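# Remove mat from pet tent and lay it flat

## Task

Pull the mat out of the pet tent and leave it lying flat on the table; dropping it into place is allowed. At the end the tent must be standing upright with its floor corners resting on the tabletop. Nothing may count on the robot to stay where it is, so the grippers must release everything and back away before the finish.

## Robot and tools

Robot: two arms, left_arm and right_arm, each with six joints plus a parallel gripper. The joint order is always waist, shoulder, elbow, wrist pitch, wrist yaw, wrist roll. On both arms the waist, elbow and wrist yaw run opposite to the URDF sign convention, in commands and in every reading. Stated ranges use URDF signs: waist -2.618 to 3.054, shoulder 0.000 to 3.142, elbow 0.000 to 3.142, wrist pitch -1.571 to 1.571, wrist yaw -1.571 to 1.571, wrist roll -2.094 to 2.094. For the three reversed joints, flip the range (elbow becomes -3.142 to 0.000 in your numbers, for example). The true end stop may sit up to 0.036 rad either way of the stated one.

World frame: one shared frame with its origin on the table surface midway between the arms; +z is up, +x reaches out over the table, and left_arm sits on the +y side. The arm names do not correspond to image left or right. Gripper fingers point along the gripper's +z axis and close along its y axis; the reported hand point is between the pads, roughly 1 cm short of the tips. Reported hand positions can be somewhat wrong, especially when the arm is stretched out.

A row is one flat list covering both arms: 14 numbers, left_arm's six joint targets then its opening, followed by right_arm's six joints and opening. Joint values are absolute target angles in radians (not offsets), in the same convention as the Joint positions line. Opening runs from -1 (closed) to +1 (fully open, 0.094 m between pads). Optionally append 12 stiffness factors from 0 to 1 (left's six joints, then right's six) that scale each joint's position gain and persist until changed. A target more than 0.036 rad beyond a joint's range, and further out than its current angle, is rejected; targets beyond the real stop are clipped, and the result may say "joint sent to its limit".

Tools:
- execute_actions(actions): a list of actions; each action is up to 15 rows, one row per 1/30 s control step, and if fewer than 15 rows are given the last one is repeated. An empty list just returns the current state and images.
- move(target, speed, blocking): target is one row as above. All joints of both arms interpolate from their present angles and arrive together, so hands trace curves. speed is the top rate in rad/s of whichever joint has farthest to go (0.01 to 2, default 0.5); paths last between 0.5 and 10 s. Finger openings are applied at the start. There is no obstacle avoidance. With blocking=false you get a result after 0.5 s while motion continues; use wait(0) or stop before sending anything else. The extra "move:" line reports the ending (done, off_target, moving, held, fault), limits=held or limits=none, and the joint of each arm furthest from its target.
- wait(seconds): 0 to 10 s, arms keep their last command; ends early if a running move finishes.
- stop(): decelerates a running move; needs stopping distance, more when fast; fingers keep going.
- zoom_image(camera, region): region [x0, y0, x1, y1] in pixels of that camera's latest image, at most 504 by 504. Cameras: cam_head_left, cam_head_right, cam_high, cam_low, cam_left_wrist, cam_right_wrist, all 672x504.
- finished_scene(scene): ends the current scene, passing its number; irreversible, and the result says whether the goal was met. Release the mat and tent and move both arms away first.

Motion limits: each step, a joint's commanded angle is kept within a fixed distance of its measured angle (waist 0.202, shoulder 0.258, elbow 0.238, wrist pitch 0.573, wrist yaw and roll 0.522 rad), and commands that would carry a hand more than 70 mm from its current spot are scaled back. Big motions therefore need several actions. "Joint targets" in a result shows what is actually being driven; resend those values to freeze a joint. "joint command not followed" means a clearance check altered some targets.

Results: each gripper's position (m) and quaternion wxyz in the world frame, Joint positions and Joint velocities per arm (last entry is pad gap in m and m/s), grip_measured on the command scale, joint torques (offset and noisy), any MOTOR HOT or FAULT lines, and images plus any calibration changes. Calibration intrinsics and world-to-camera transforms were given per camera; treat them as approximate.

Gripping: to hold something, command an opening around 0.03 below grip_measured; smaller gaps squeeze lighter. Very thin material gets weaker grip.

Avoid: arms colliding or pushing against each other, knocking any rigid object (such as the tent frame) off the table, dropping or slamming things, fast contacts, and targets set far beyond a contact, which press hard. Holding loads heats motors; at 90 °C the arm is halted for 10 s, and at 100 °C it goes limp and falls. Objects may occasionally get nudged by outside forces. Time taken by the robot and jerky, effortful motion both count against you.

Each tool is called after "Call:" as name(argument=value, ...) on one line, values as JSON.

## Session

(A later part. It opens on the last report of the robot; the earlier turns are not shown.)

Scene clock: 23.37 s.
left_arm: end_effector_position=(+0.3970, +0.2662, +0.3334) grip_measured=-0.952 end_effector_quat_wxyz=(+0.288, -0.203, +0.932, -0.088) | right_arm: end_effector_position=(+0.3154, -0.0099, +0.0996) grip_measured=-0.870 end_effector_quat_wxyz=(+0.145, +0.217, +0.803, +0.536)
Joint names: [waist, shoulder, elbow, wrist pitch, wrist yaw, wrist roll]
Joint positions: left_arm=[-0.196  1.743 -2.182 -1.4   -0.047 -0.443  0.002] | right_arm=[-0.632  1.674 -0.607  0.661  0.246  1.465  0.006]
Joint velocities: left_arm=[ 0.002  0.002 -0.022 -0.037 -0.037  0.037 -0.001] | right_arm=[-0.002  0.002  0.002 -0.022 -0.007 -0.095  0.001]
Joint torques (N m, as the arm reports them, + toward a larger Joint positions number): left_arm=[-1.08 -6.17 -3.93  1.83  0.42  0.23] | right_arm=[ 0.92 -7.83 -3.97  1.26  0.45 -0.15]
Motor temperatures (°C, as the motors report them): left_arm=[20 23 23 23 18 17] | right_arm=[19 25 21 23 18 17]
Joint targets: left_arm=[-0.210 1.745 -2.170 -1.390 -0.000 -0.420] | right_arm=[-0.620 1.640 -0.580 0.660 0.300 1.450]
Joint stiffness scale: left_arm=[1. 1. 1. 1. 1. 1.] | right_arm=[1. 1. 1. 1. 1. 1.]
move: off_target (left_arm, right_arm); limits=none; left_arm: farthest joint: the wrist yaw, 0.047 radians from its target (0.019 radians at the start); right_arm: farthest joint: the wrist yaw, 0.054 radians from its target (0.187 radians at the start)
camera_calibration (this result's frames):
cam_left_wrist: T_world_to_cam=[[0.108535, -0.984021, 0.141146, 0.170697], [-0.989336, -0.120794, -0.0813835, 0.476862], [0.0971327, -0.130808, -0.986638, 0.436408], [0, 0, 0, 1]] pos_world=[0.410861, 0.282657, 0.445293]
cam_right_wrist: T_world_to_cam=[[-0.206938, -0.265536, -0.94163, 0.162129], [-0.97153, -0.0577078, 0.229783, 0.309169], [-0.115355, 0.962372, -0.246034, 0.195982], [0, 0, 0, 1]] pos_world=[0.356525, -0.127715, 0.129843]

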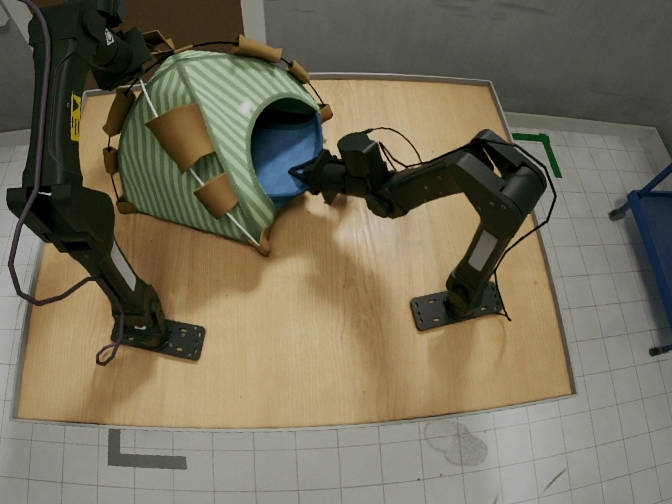

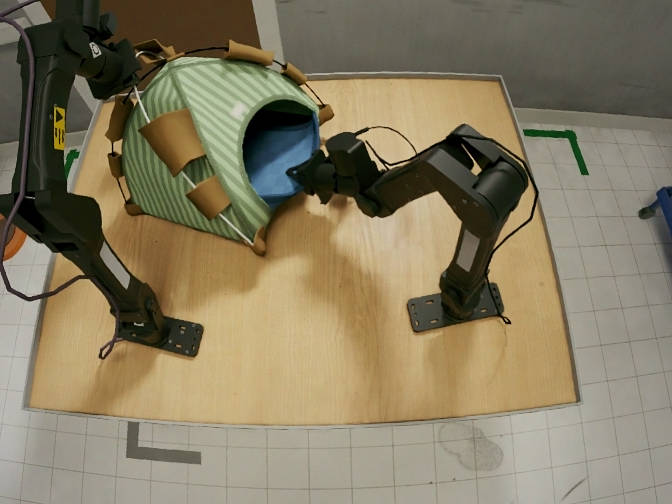

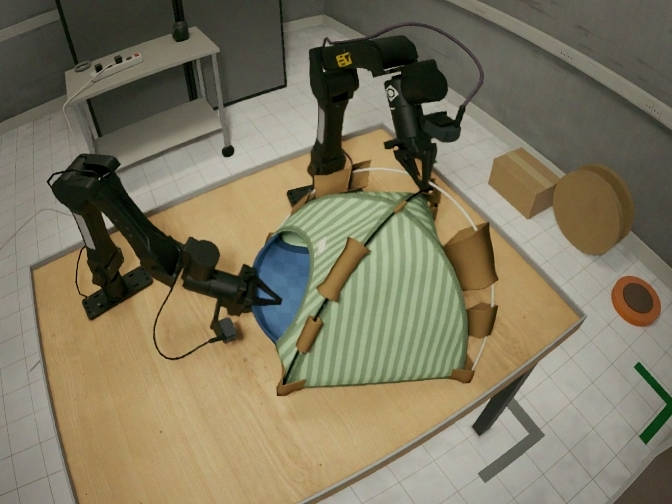

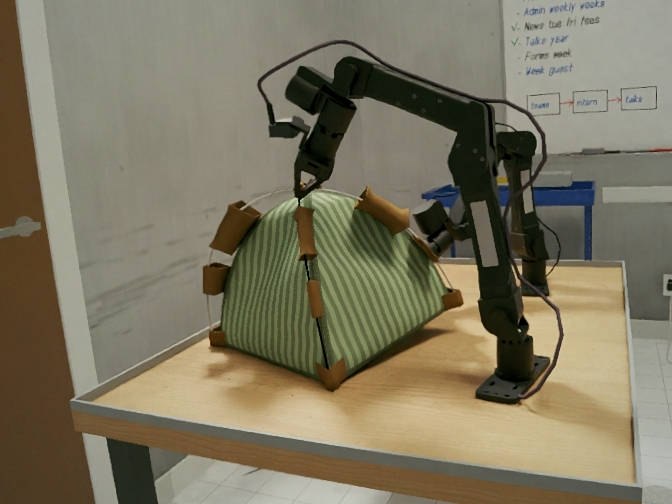

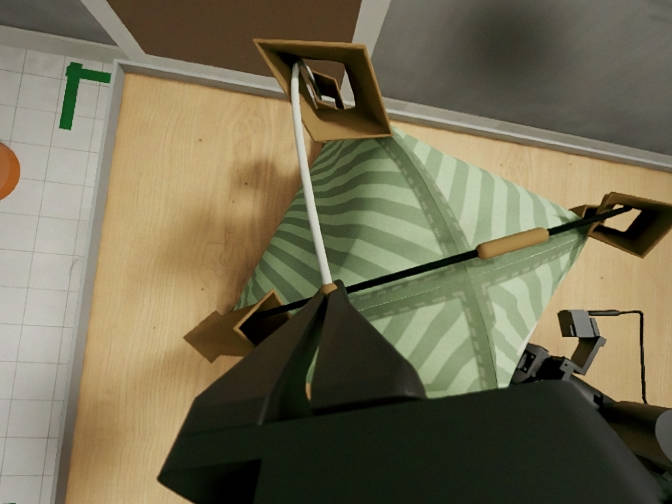

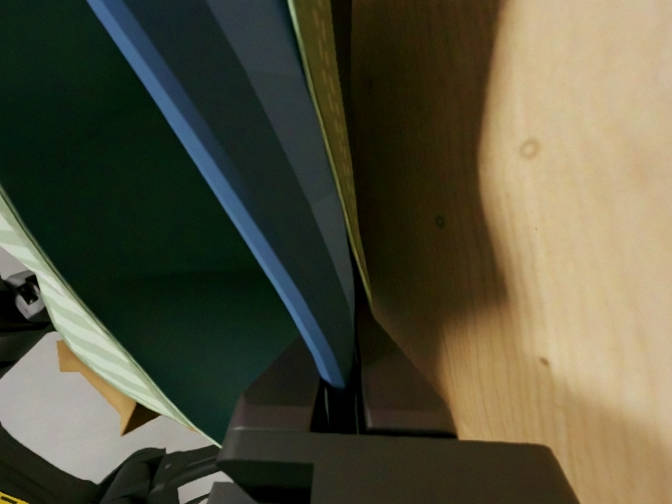

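Call:
move(target=[-0.21,1.745,-2.17,-1.39,0,-0.42,-0.98,-0.76,1.58,-0.47,0.68,-0.1,1.6,-1], speed=0.25)

Scene clock: 25.40 s.
left_arm: end_effector_position=(+0.3954, +0.2621, +0.3326) grip_measured=-0.952 end_effector_quat_wxyz=(+0.282, -0.198, +0.934, -0.097) | right_arm: end_effector_position=(+0.3006, -0.0261, +0.0934) grip_measured=-0.870 end_effector_quat_wxyz=(+0.196, +0.300, +0.777, +0.517)
Joint names: [waist, shoulder, elbow, wrist pitch, wrist yaw, wrist roll]
Joint positions: left_arm=[-0.196  1.743 -2.182 -1.407 -0.07  -0.438  0.002] | right_arm=[-0.755  1.608 -0.5    0.707 -0.054  1.6    0.006]
Joint velocities: left_arm=[ 0.002  0.012  0.012 -0.007  0.066 -0.022 -0.001] | right_arm=[ 0.002 -0.017 -0.012 -0.051  0.051  0.022  0.   ]
Joint torques (N m, as the arm reports them, + toward a larger Joint positions number): left_arm=[-1.42 -6.33 -4.03  1.84  0.63  0.12] | right_arm=[-0.31 -6.75 -3.43  1.04 -0.41 -0.01]
Motor temperatures (°C, as the motors report them): left_arm=[20 23 23 23 18 17] | right_arm=[19 25 21 23 18 17]
Joint targets: left_arm=[-0.210 1.745 -2.170 -1.390 -0.000 -0.420] | right_arm=[-0.760 1.580 -0.470 0.680 -0.100 1.600]
Joint stiffness scale: left_arm=[1. 1. 1. 1. 1. 1.] | right_arm=[1. 1. 1. 1. 1. 1.]
move: off_target (left_arm, right_arm); limits=none; left_arm: farthest joint: the wrist yaw, 0.070 radians from its target (0.047 radians at the start); right_arm: farthest joint: the wrist yaw, 0.046 radians from its target (0.346 radians at the start)
camera_calibration (this result's frames):
cam_left_wrist: T_world_to_cam=[[0.0924726, -0.983334, 0.156536, 0.16795], [-0.991797, -0.104896, -0.0730424, 0.468811], [0.088245, -0.148497, -0.984968, 0.442851], [0, 0, 0, 1]] pos_world=[0.410355, 0.280089, 0.444147]
cam_right_wrist: T_world_to_cam=[[-0.265711, -0.218038, -0.939072, 0.167635], [-0.960652, 0.141627, 0.238934, 0.29639], [0.0809014, 0.965609, -0.247091, 0.149447], [0, 0, 0, 1]] pos_world=[0.31718, -0.149733, 0.123531]

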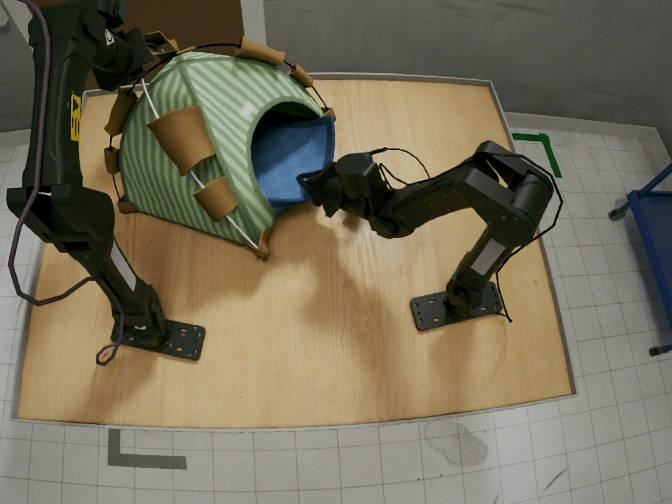

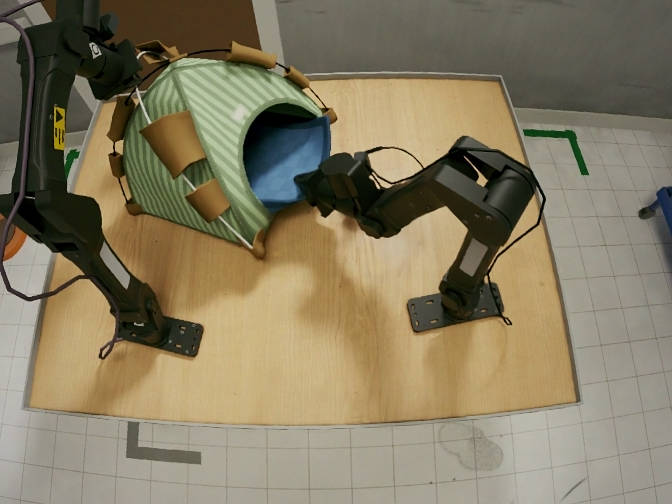

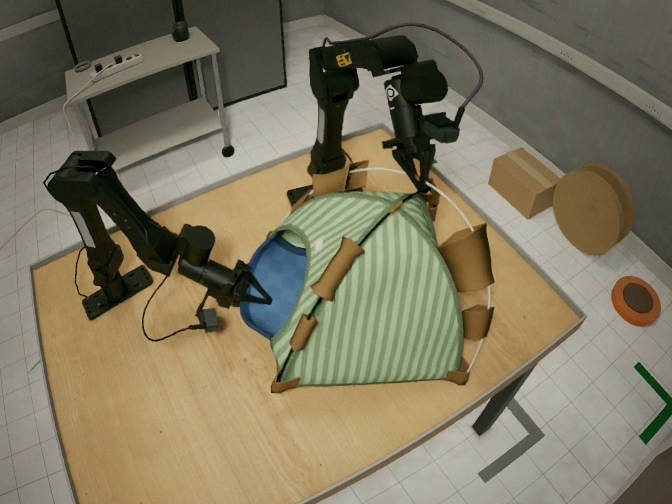

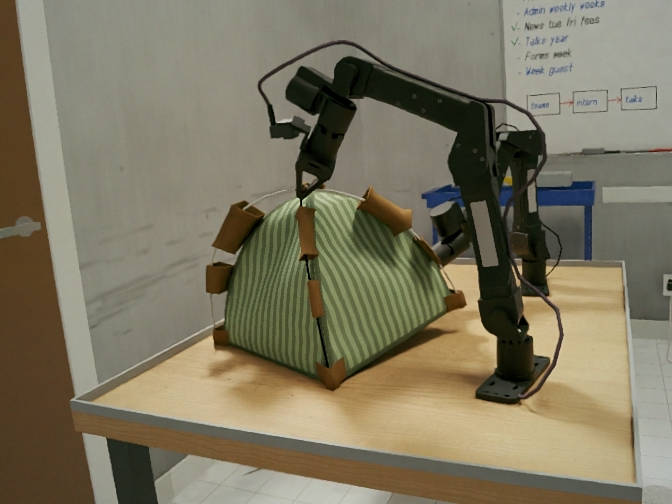

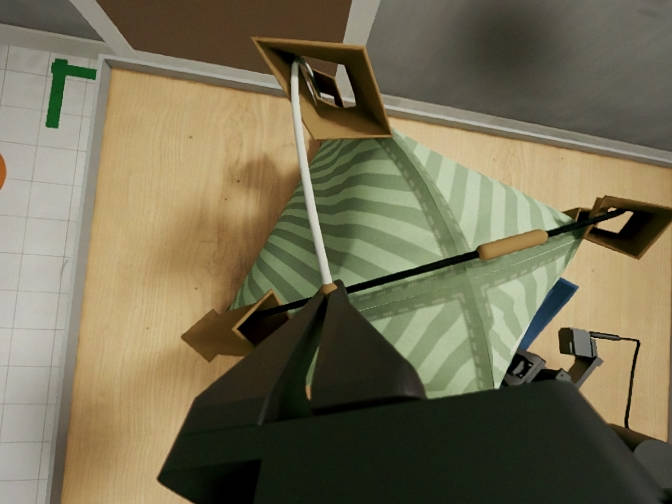

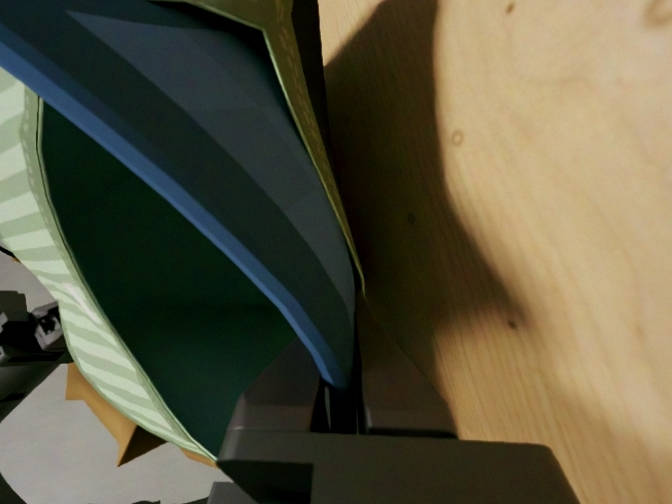

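Far corner out. Now shift right with yaw.

Call:
move(target=[-0.21,1.745,-2.17,-1.39,0,-0.42,-0.98,-0.42,1.62,-0.5,0.7,0.45,1.4,-1], speed=0.3)

Scene clock: 27.67 s.
left_arm: end_effector_position=(+0.3943, +0.2621, +0.3318) grip_measured=-0.952 end_effector_quat_wxyz=(+0.279, -0.205, +0.933, -0.098) | right_arm: end_effector_position=(+0.3278, -0.0607, +0.1039) grip_measured=-0.870 end_effector_quat_wxyz=(+0.140, +0.213, +0.789, +0.559)
Joint names: [waist, shoulder, elbow, wrist pitch, wrist yaw, wrist roll]
Joint positions: left_arm=[-0.195  1.743 -2.182 -1.412 -0.069 -0.454  0.002] | right_arm=[-0.441  1.608 -0.5    0.725  0.448  1.417  0.006]
Joint velocities: left_arm=[-0.007 -0.007 -0.002  0.037 -0.037 -0.037 -0.   ] | right_arm=[ 0.017  0.012  0.012 -0.095 -0.007 -0.066  0.001]
Joint torques (N m, as the arm reports them, + toward a larger Joint positions number): left_arm=[-1.56 -6.13 -4.16  1.97  0.6   0.27] | right_arm=[ 1.59 -3.97 -6.18  1.02  0.07 -0.16]
Motor temperatures (°C, as the motors report them): left_arm=[20 23 23 23 18 17] | right_arm=[19 24 21 23 18 17]
Joint targets: left_arm=[-0.210 1.745 -2.170 -1.390 0.000 -0.420] | right_arm=[-0.420 1.620 -0.500 0.700 0.450 1.400]
Joint stiffness scale: left_arm=[1. 1. 1. 1. 1. 1.] | right_arm=[1. 1. 1. 1. 1. 1.]
move: off_target (left_arm, right_arm); limits=none; left_arm: farthest joint: the wrist yaw, 0.069 radians from its target (0.070 radians at the start); right_arm: farthest joint: the wrist pitch, 0.025 radians from its target (0.007 radians at the start)
camera_calibration (this result's frames):
cam_left_wrist: T_world_to_cam=[[0.10641, -0.980768, 0.163621, 0.159698], [-0.990775, -0.118472, -0.0657924, 0.468428], [0.0839116, -0.155111, -0.984327, 0.445437], [0, 0, 0, 1]] pos_world=[0.409736, 0.281215, 0.443145]
cam_right_wrist: T_world_to_cam=[[-0.195901, -0.218336, -0.956008, 0.156015], [-0.97253, -0.0817388, 0.217954, 0.317413], [-0.12573, 0.972444, -0.196326, 0.246141], [0, 0, 0, 1]] pos_world=[0.370204, -0.179349, 0.128294]

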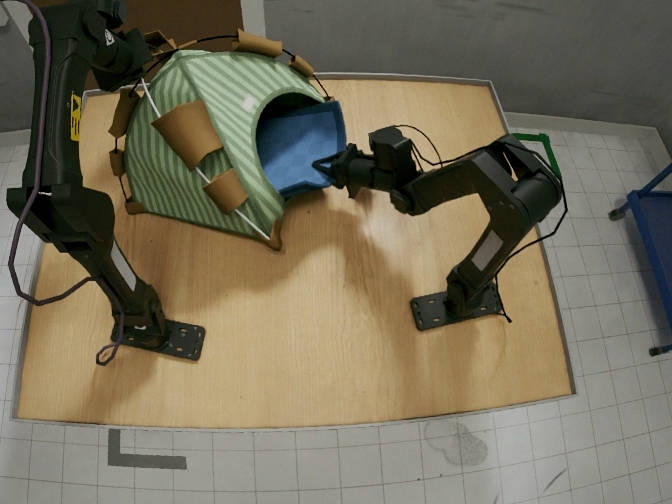

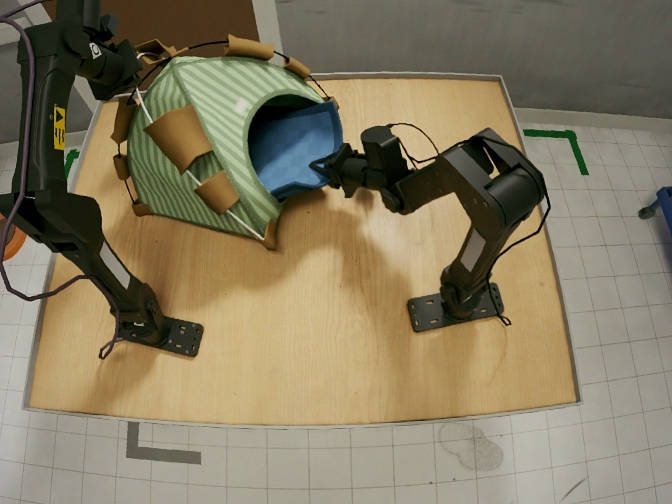

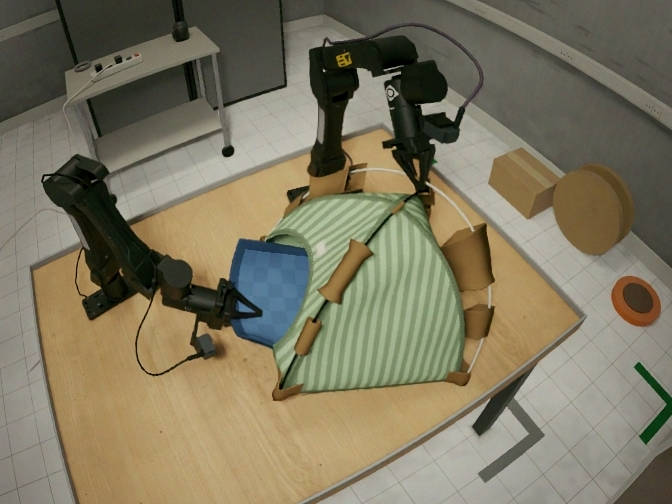

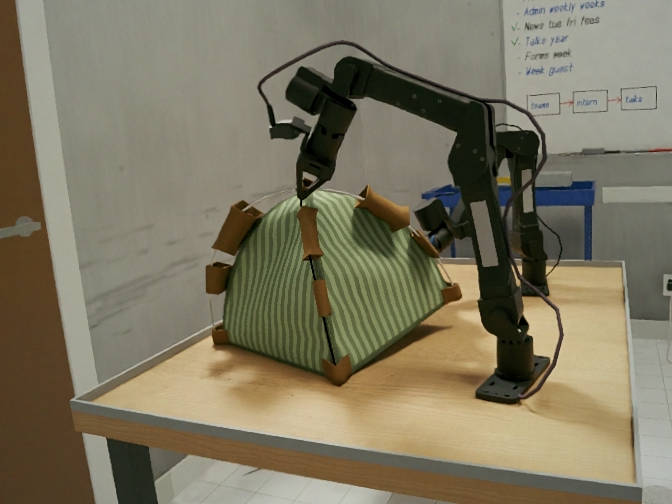

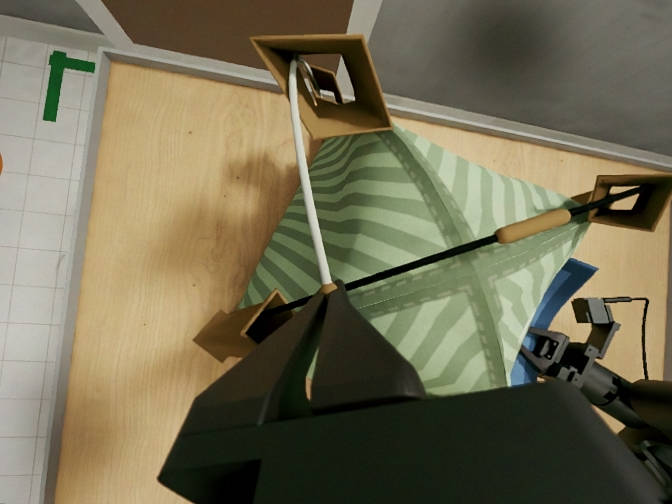

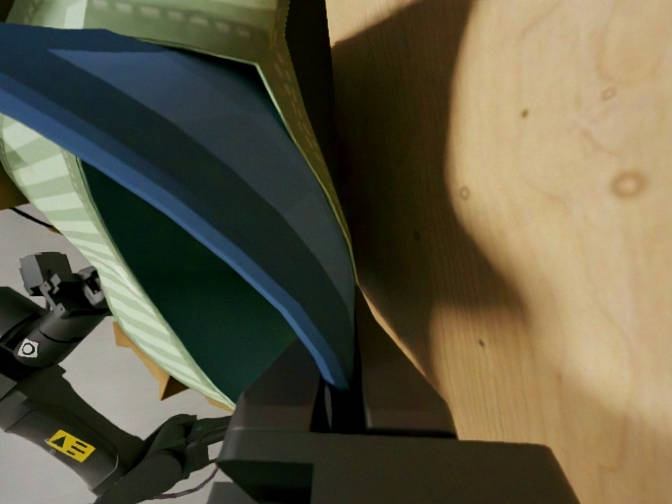

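Call:
move(target=[-0.3,1.745,-2.17,-1.39,0,-0.42,-0.98,0.35,1.62,-0.45,0.75,1.25,1.2,-1], speed=0.35)

Scene clock: 30.53 s.
left_arm: end_effector_position=(+0.3962, +0.2897, +0.3335) grip_measured=-0.952 end_effector_quat_wxyz=(+0.285, -0.241, +0.922, -0.100) | right_arm: end_effector_position=(+0.3568, -0.2377, +0.1358) grip_measured=-0.870 end_effector_quat_wxyz=(+0.143, +0.182, +0.725, +0.649)
Joint names: [waist, shoulder, elbow, wrist pitch, wrist yaw, wrist roll]
Joint positions: left_arm=[-0.274  1.743 -2.182 -1.402 -0.093 -0.461  0.002] | right_arm=[ 0.33   1.608 -0.465  0.737  1.271  1.211  0.006]
Joint velocities: left_arm=[-0.022 -0.007  0.002 -0.022  0.007 -0.007 -0.   ] | right_arm=[ 0.002  0.012  0.007 -0.095  0.037 -0.007 -0.   ]
Joint torques (N m, as the arm reports them, + toward a larger Joint positions number): left_arm=[-2.39 -6.13 -4.27  1.82  0.82  0.43] | right_arm=[ 1.54 -3.55 -4.32  0.99  0.   -0.11]
Motor temperatures (°C, as the motors report them): left_arm=[20 23 23 23 18 17] | right_arm=[19 23 21 24 18 17]
Joint targets: left_arm=[-0.300 1.745 -2.170 -1.390 -0.000 -0.420] | right_arm=[0.350 1.620 -0.450 0.750 1.250 1.200]
Joint stiffness scale: left_arm=[1. 1. 1. 1. 1. 1.] | right_arm=[1. 1. 1. 1. 1. 1.]
move: off_target (left_arm, right_arm); limits=none; left_arm: farthest joint: the wrist yaw, 0.093 radians from its target (0.069 radians at the start); right_arm: farthest joint: the wrist yaw, 0.021 radians from its target (0.802 radians at the start)
camera_calibration (this result's frames):
cam_left_wrist: T_world_to_cam=[[0.17436, -0.966646, 0.187601, 0.147225], [-0.978957, -0.190685, -0.0726764, 0.492194], [0.106025, -0.170982, -0.979553, 0.445491], [0, 0, 0, 1]] pos_world=[0.408933, 0.31234, 0.444533]
cam_right_wrist: T_world_to_cam=[[-0.0965152, -0.0235536, -0.995053, 0.169734], [-0.982734, -0.156295, 0.09902, 0.326273], [-0.157854, 0.98743, -0.00806211, 0.417619], [0, 0, 0, 1]] pos_world=[0.402944, -0.357376, 0.139954]

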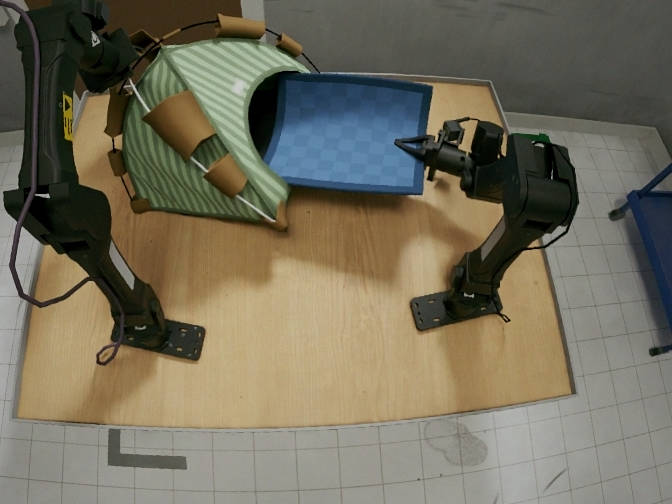

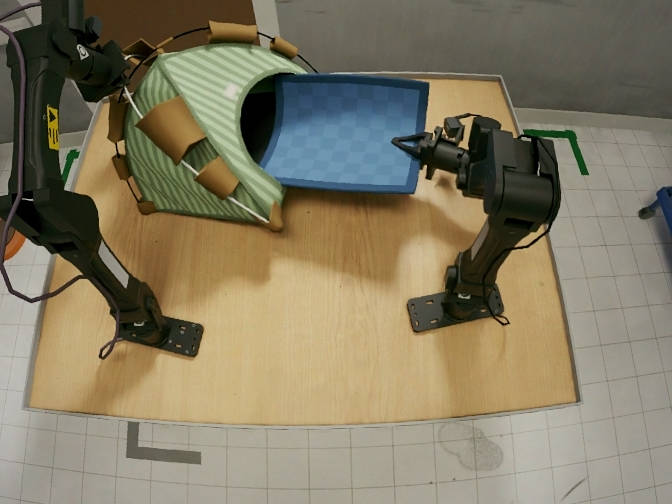

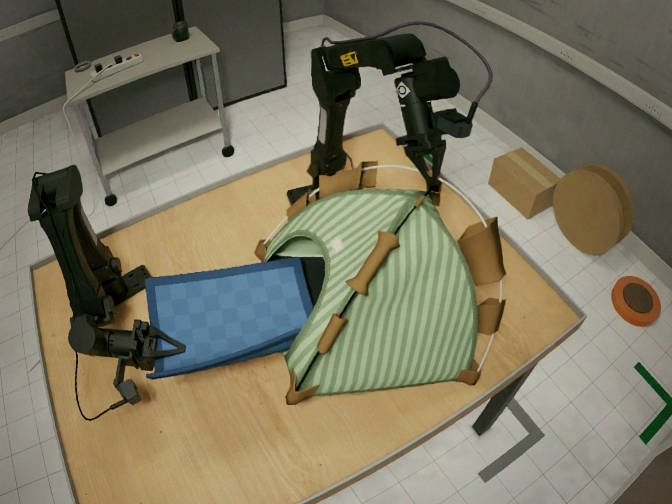

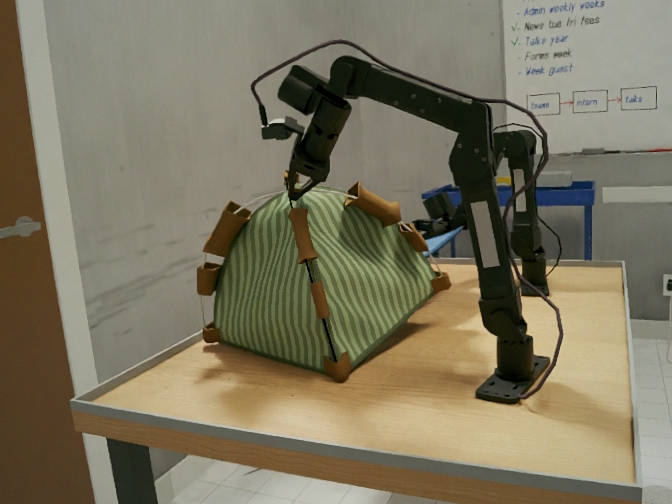

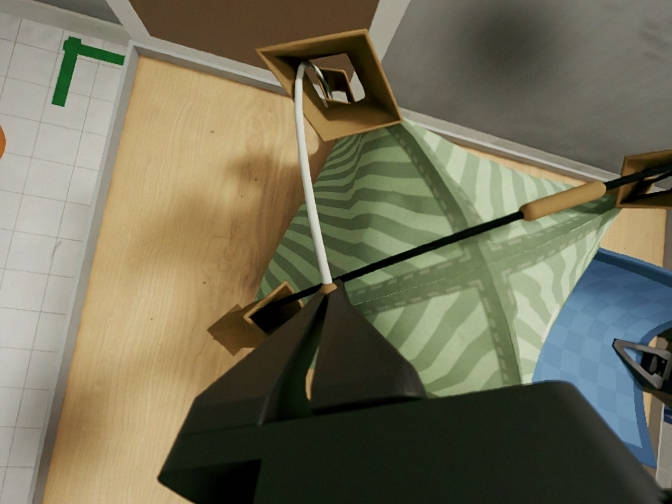

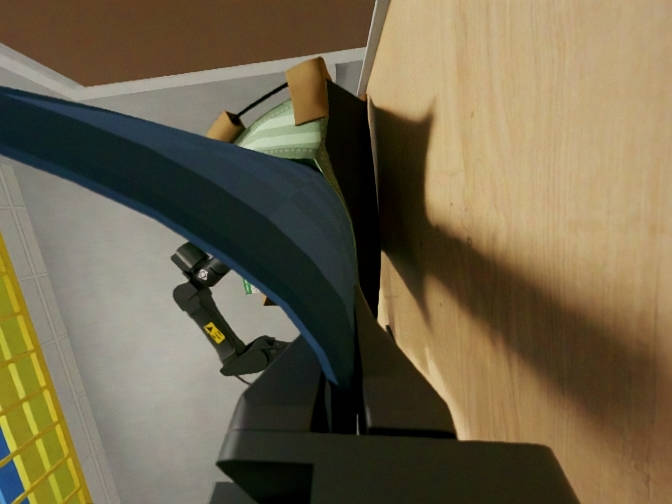

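Call:
move(target=[-0.26,1.745,-2.17,-1.39,0,-0.42,-0.98,0.78,1.82,-0.42,0.95,1.5,1.13,-1], speed=0.3)

Scene clock: 32.67 s.
left_arm: end_effector_position=(+0.3950, +0.3012, +0.3316) grip_measured=-0.952 end_effector_quat_wxyz=(+0.290, -0.234, +0.926, -0.056) | right_arm: end_effector_position=(+0.3533, -0.3636, +0.1091) grip_measured=-0.870 end_effector_quat_wxyz=(+0.236, +0.259, +0.674, +0.650)
Joint names: [waist, shoulder, elbow, wrist pitch, wrist yaw, wrist roll]
Joint positions: left_arm=[-0.266  1.745 -2.182 -1.407 -0.008 -0.427  0.002] | right_arm=[ 0.77   1.807 -0.435  0.926  1.472  1.145  0.006]
Joint velocities: left_arm=[ 0.007  0.017  0.017  0.037  0.022 -0.125  0.   ] | right_arm=[-0.007 -0.027 -0.012  0.007  0.007 -0.066 -0.   ]
Joint torques (N m, as the arm reports them, + toward a larger Joint positions number): left_arm=[ 0.59 -6.34 -4.43  1.94  0.07  0.12] | right_arm=[ 0.73 -4.   -2.92  0.96  0.44 -0.16]
Motor temperatures (°C, as the motors report them): left_arm=[20 24 23 23 18 17] | right_arm=[19 23 21 24 18 17]
Joint targets: left_arm=[-0.260 1.745 -2.170 -1.390 0.000 -0.420] | right_arm=[0.780 1.820 -0.420 0.950 1.500 1.130]
Joint stiffness scale: left_arm=[1. 1. 1. 1. 1. 1.] | right_arm=[1. 1. 1. 1. 1. 1.]
move: off_target (right_arm); limits=none; left_arm: farthest joint: the wrist pitch, 0.017 radians from its target (0.012 radians at the start); right_arm: farthest joint: the wrist yaw, 0.028 radians from its target (0.229 radians at the start)
camera_calibration (this result's frames):
cam_left_wrist: T_world_to_cam=[[0.186688, -0.977373, 0.0994468, 0.186581], [-0.977736, -0.194716, -0.078222, 0.495583], [0.095816, -0.0826296, -0.991964, 0.427217], [0, 0, 0, 1]] pos_world=[0.408782, 0.314158, 0.443995]
cam_right_wrist: T_world_to_cam=[[-0.0423549, 0.0498958, -0.997856, 0.147692], [-0.99482, 0.09027, 0.0467398, 0.405376], [0.0924086, 0.994667, 0.045814, 0.449507], [0, 0, 0, 1]] pos_world=[0.367993, -0.491072, 0.107834]

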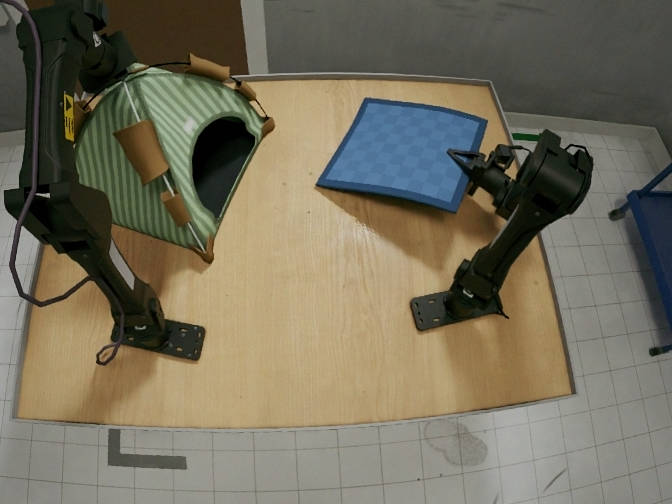

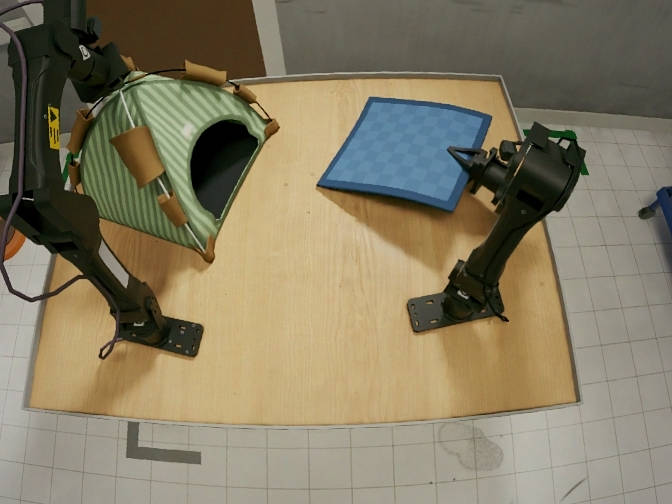

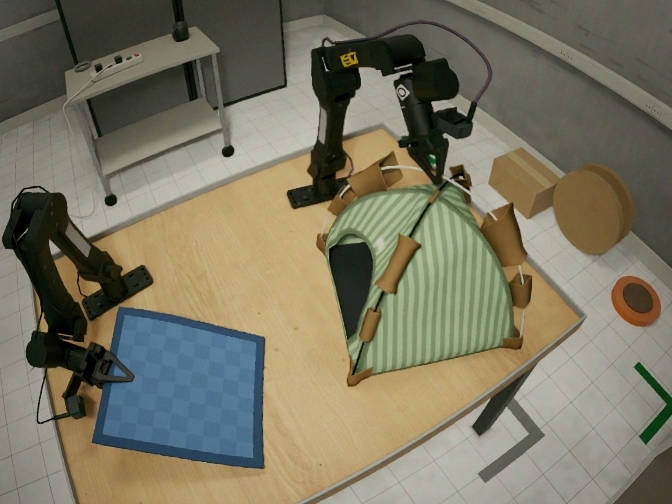

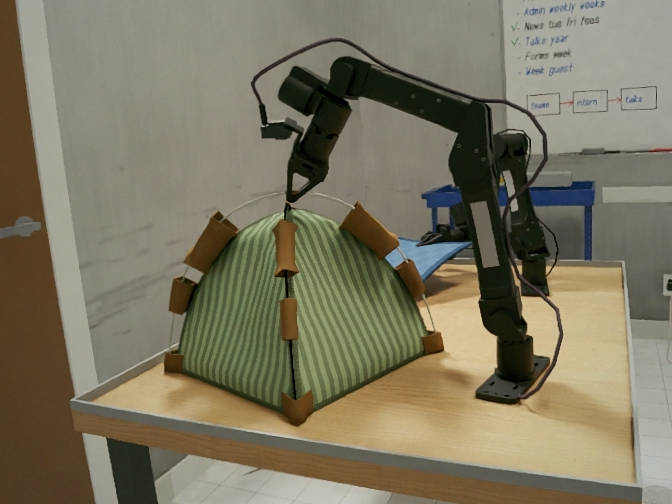

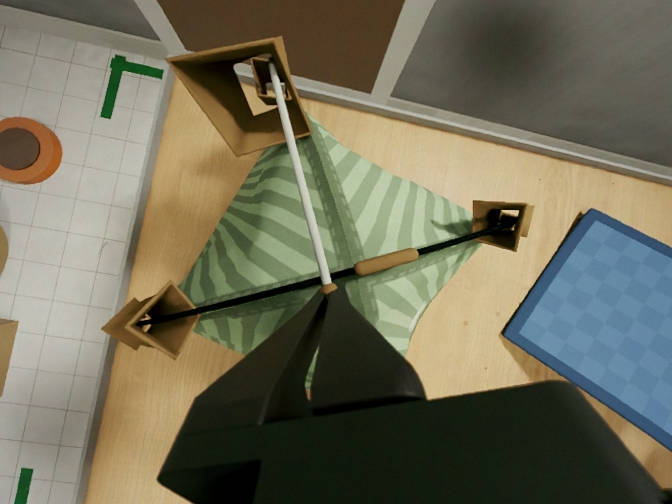

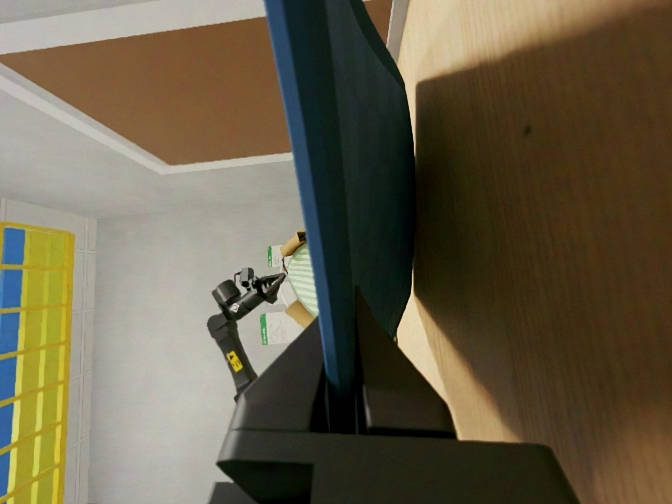

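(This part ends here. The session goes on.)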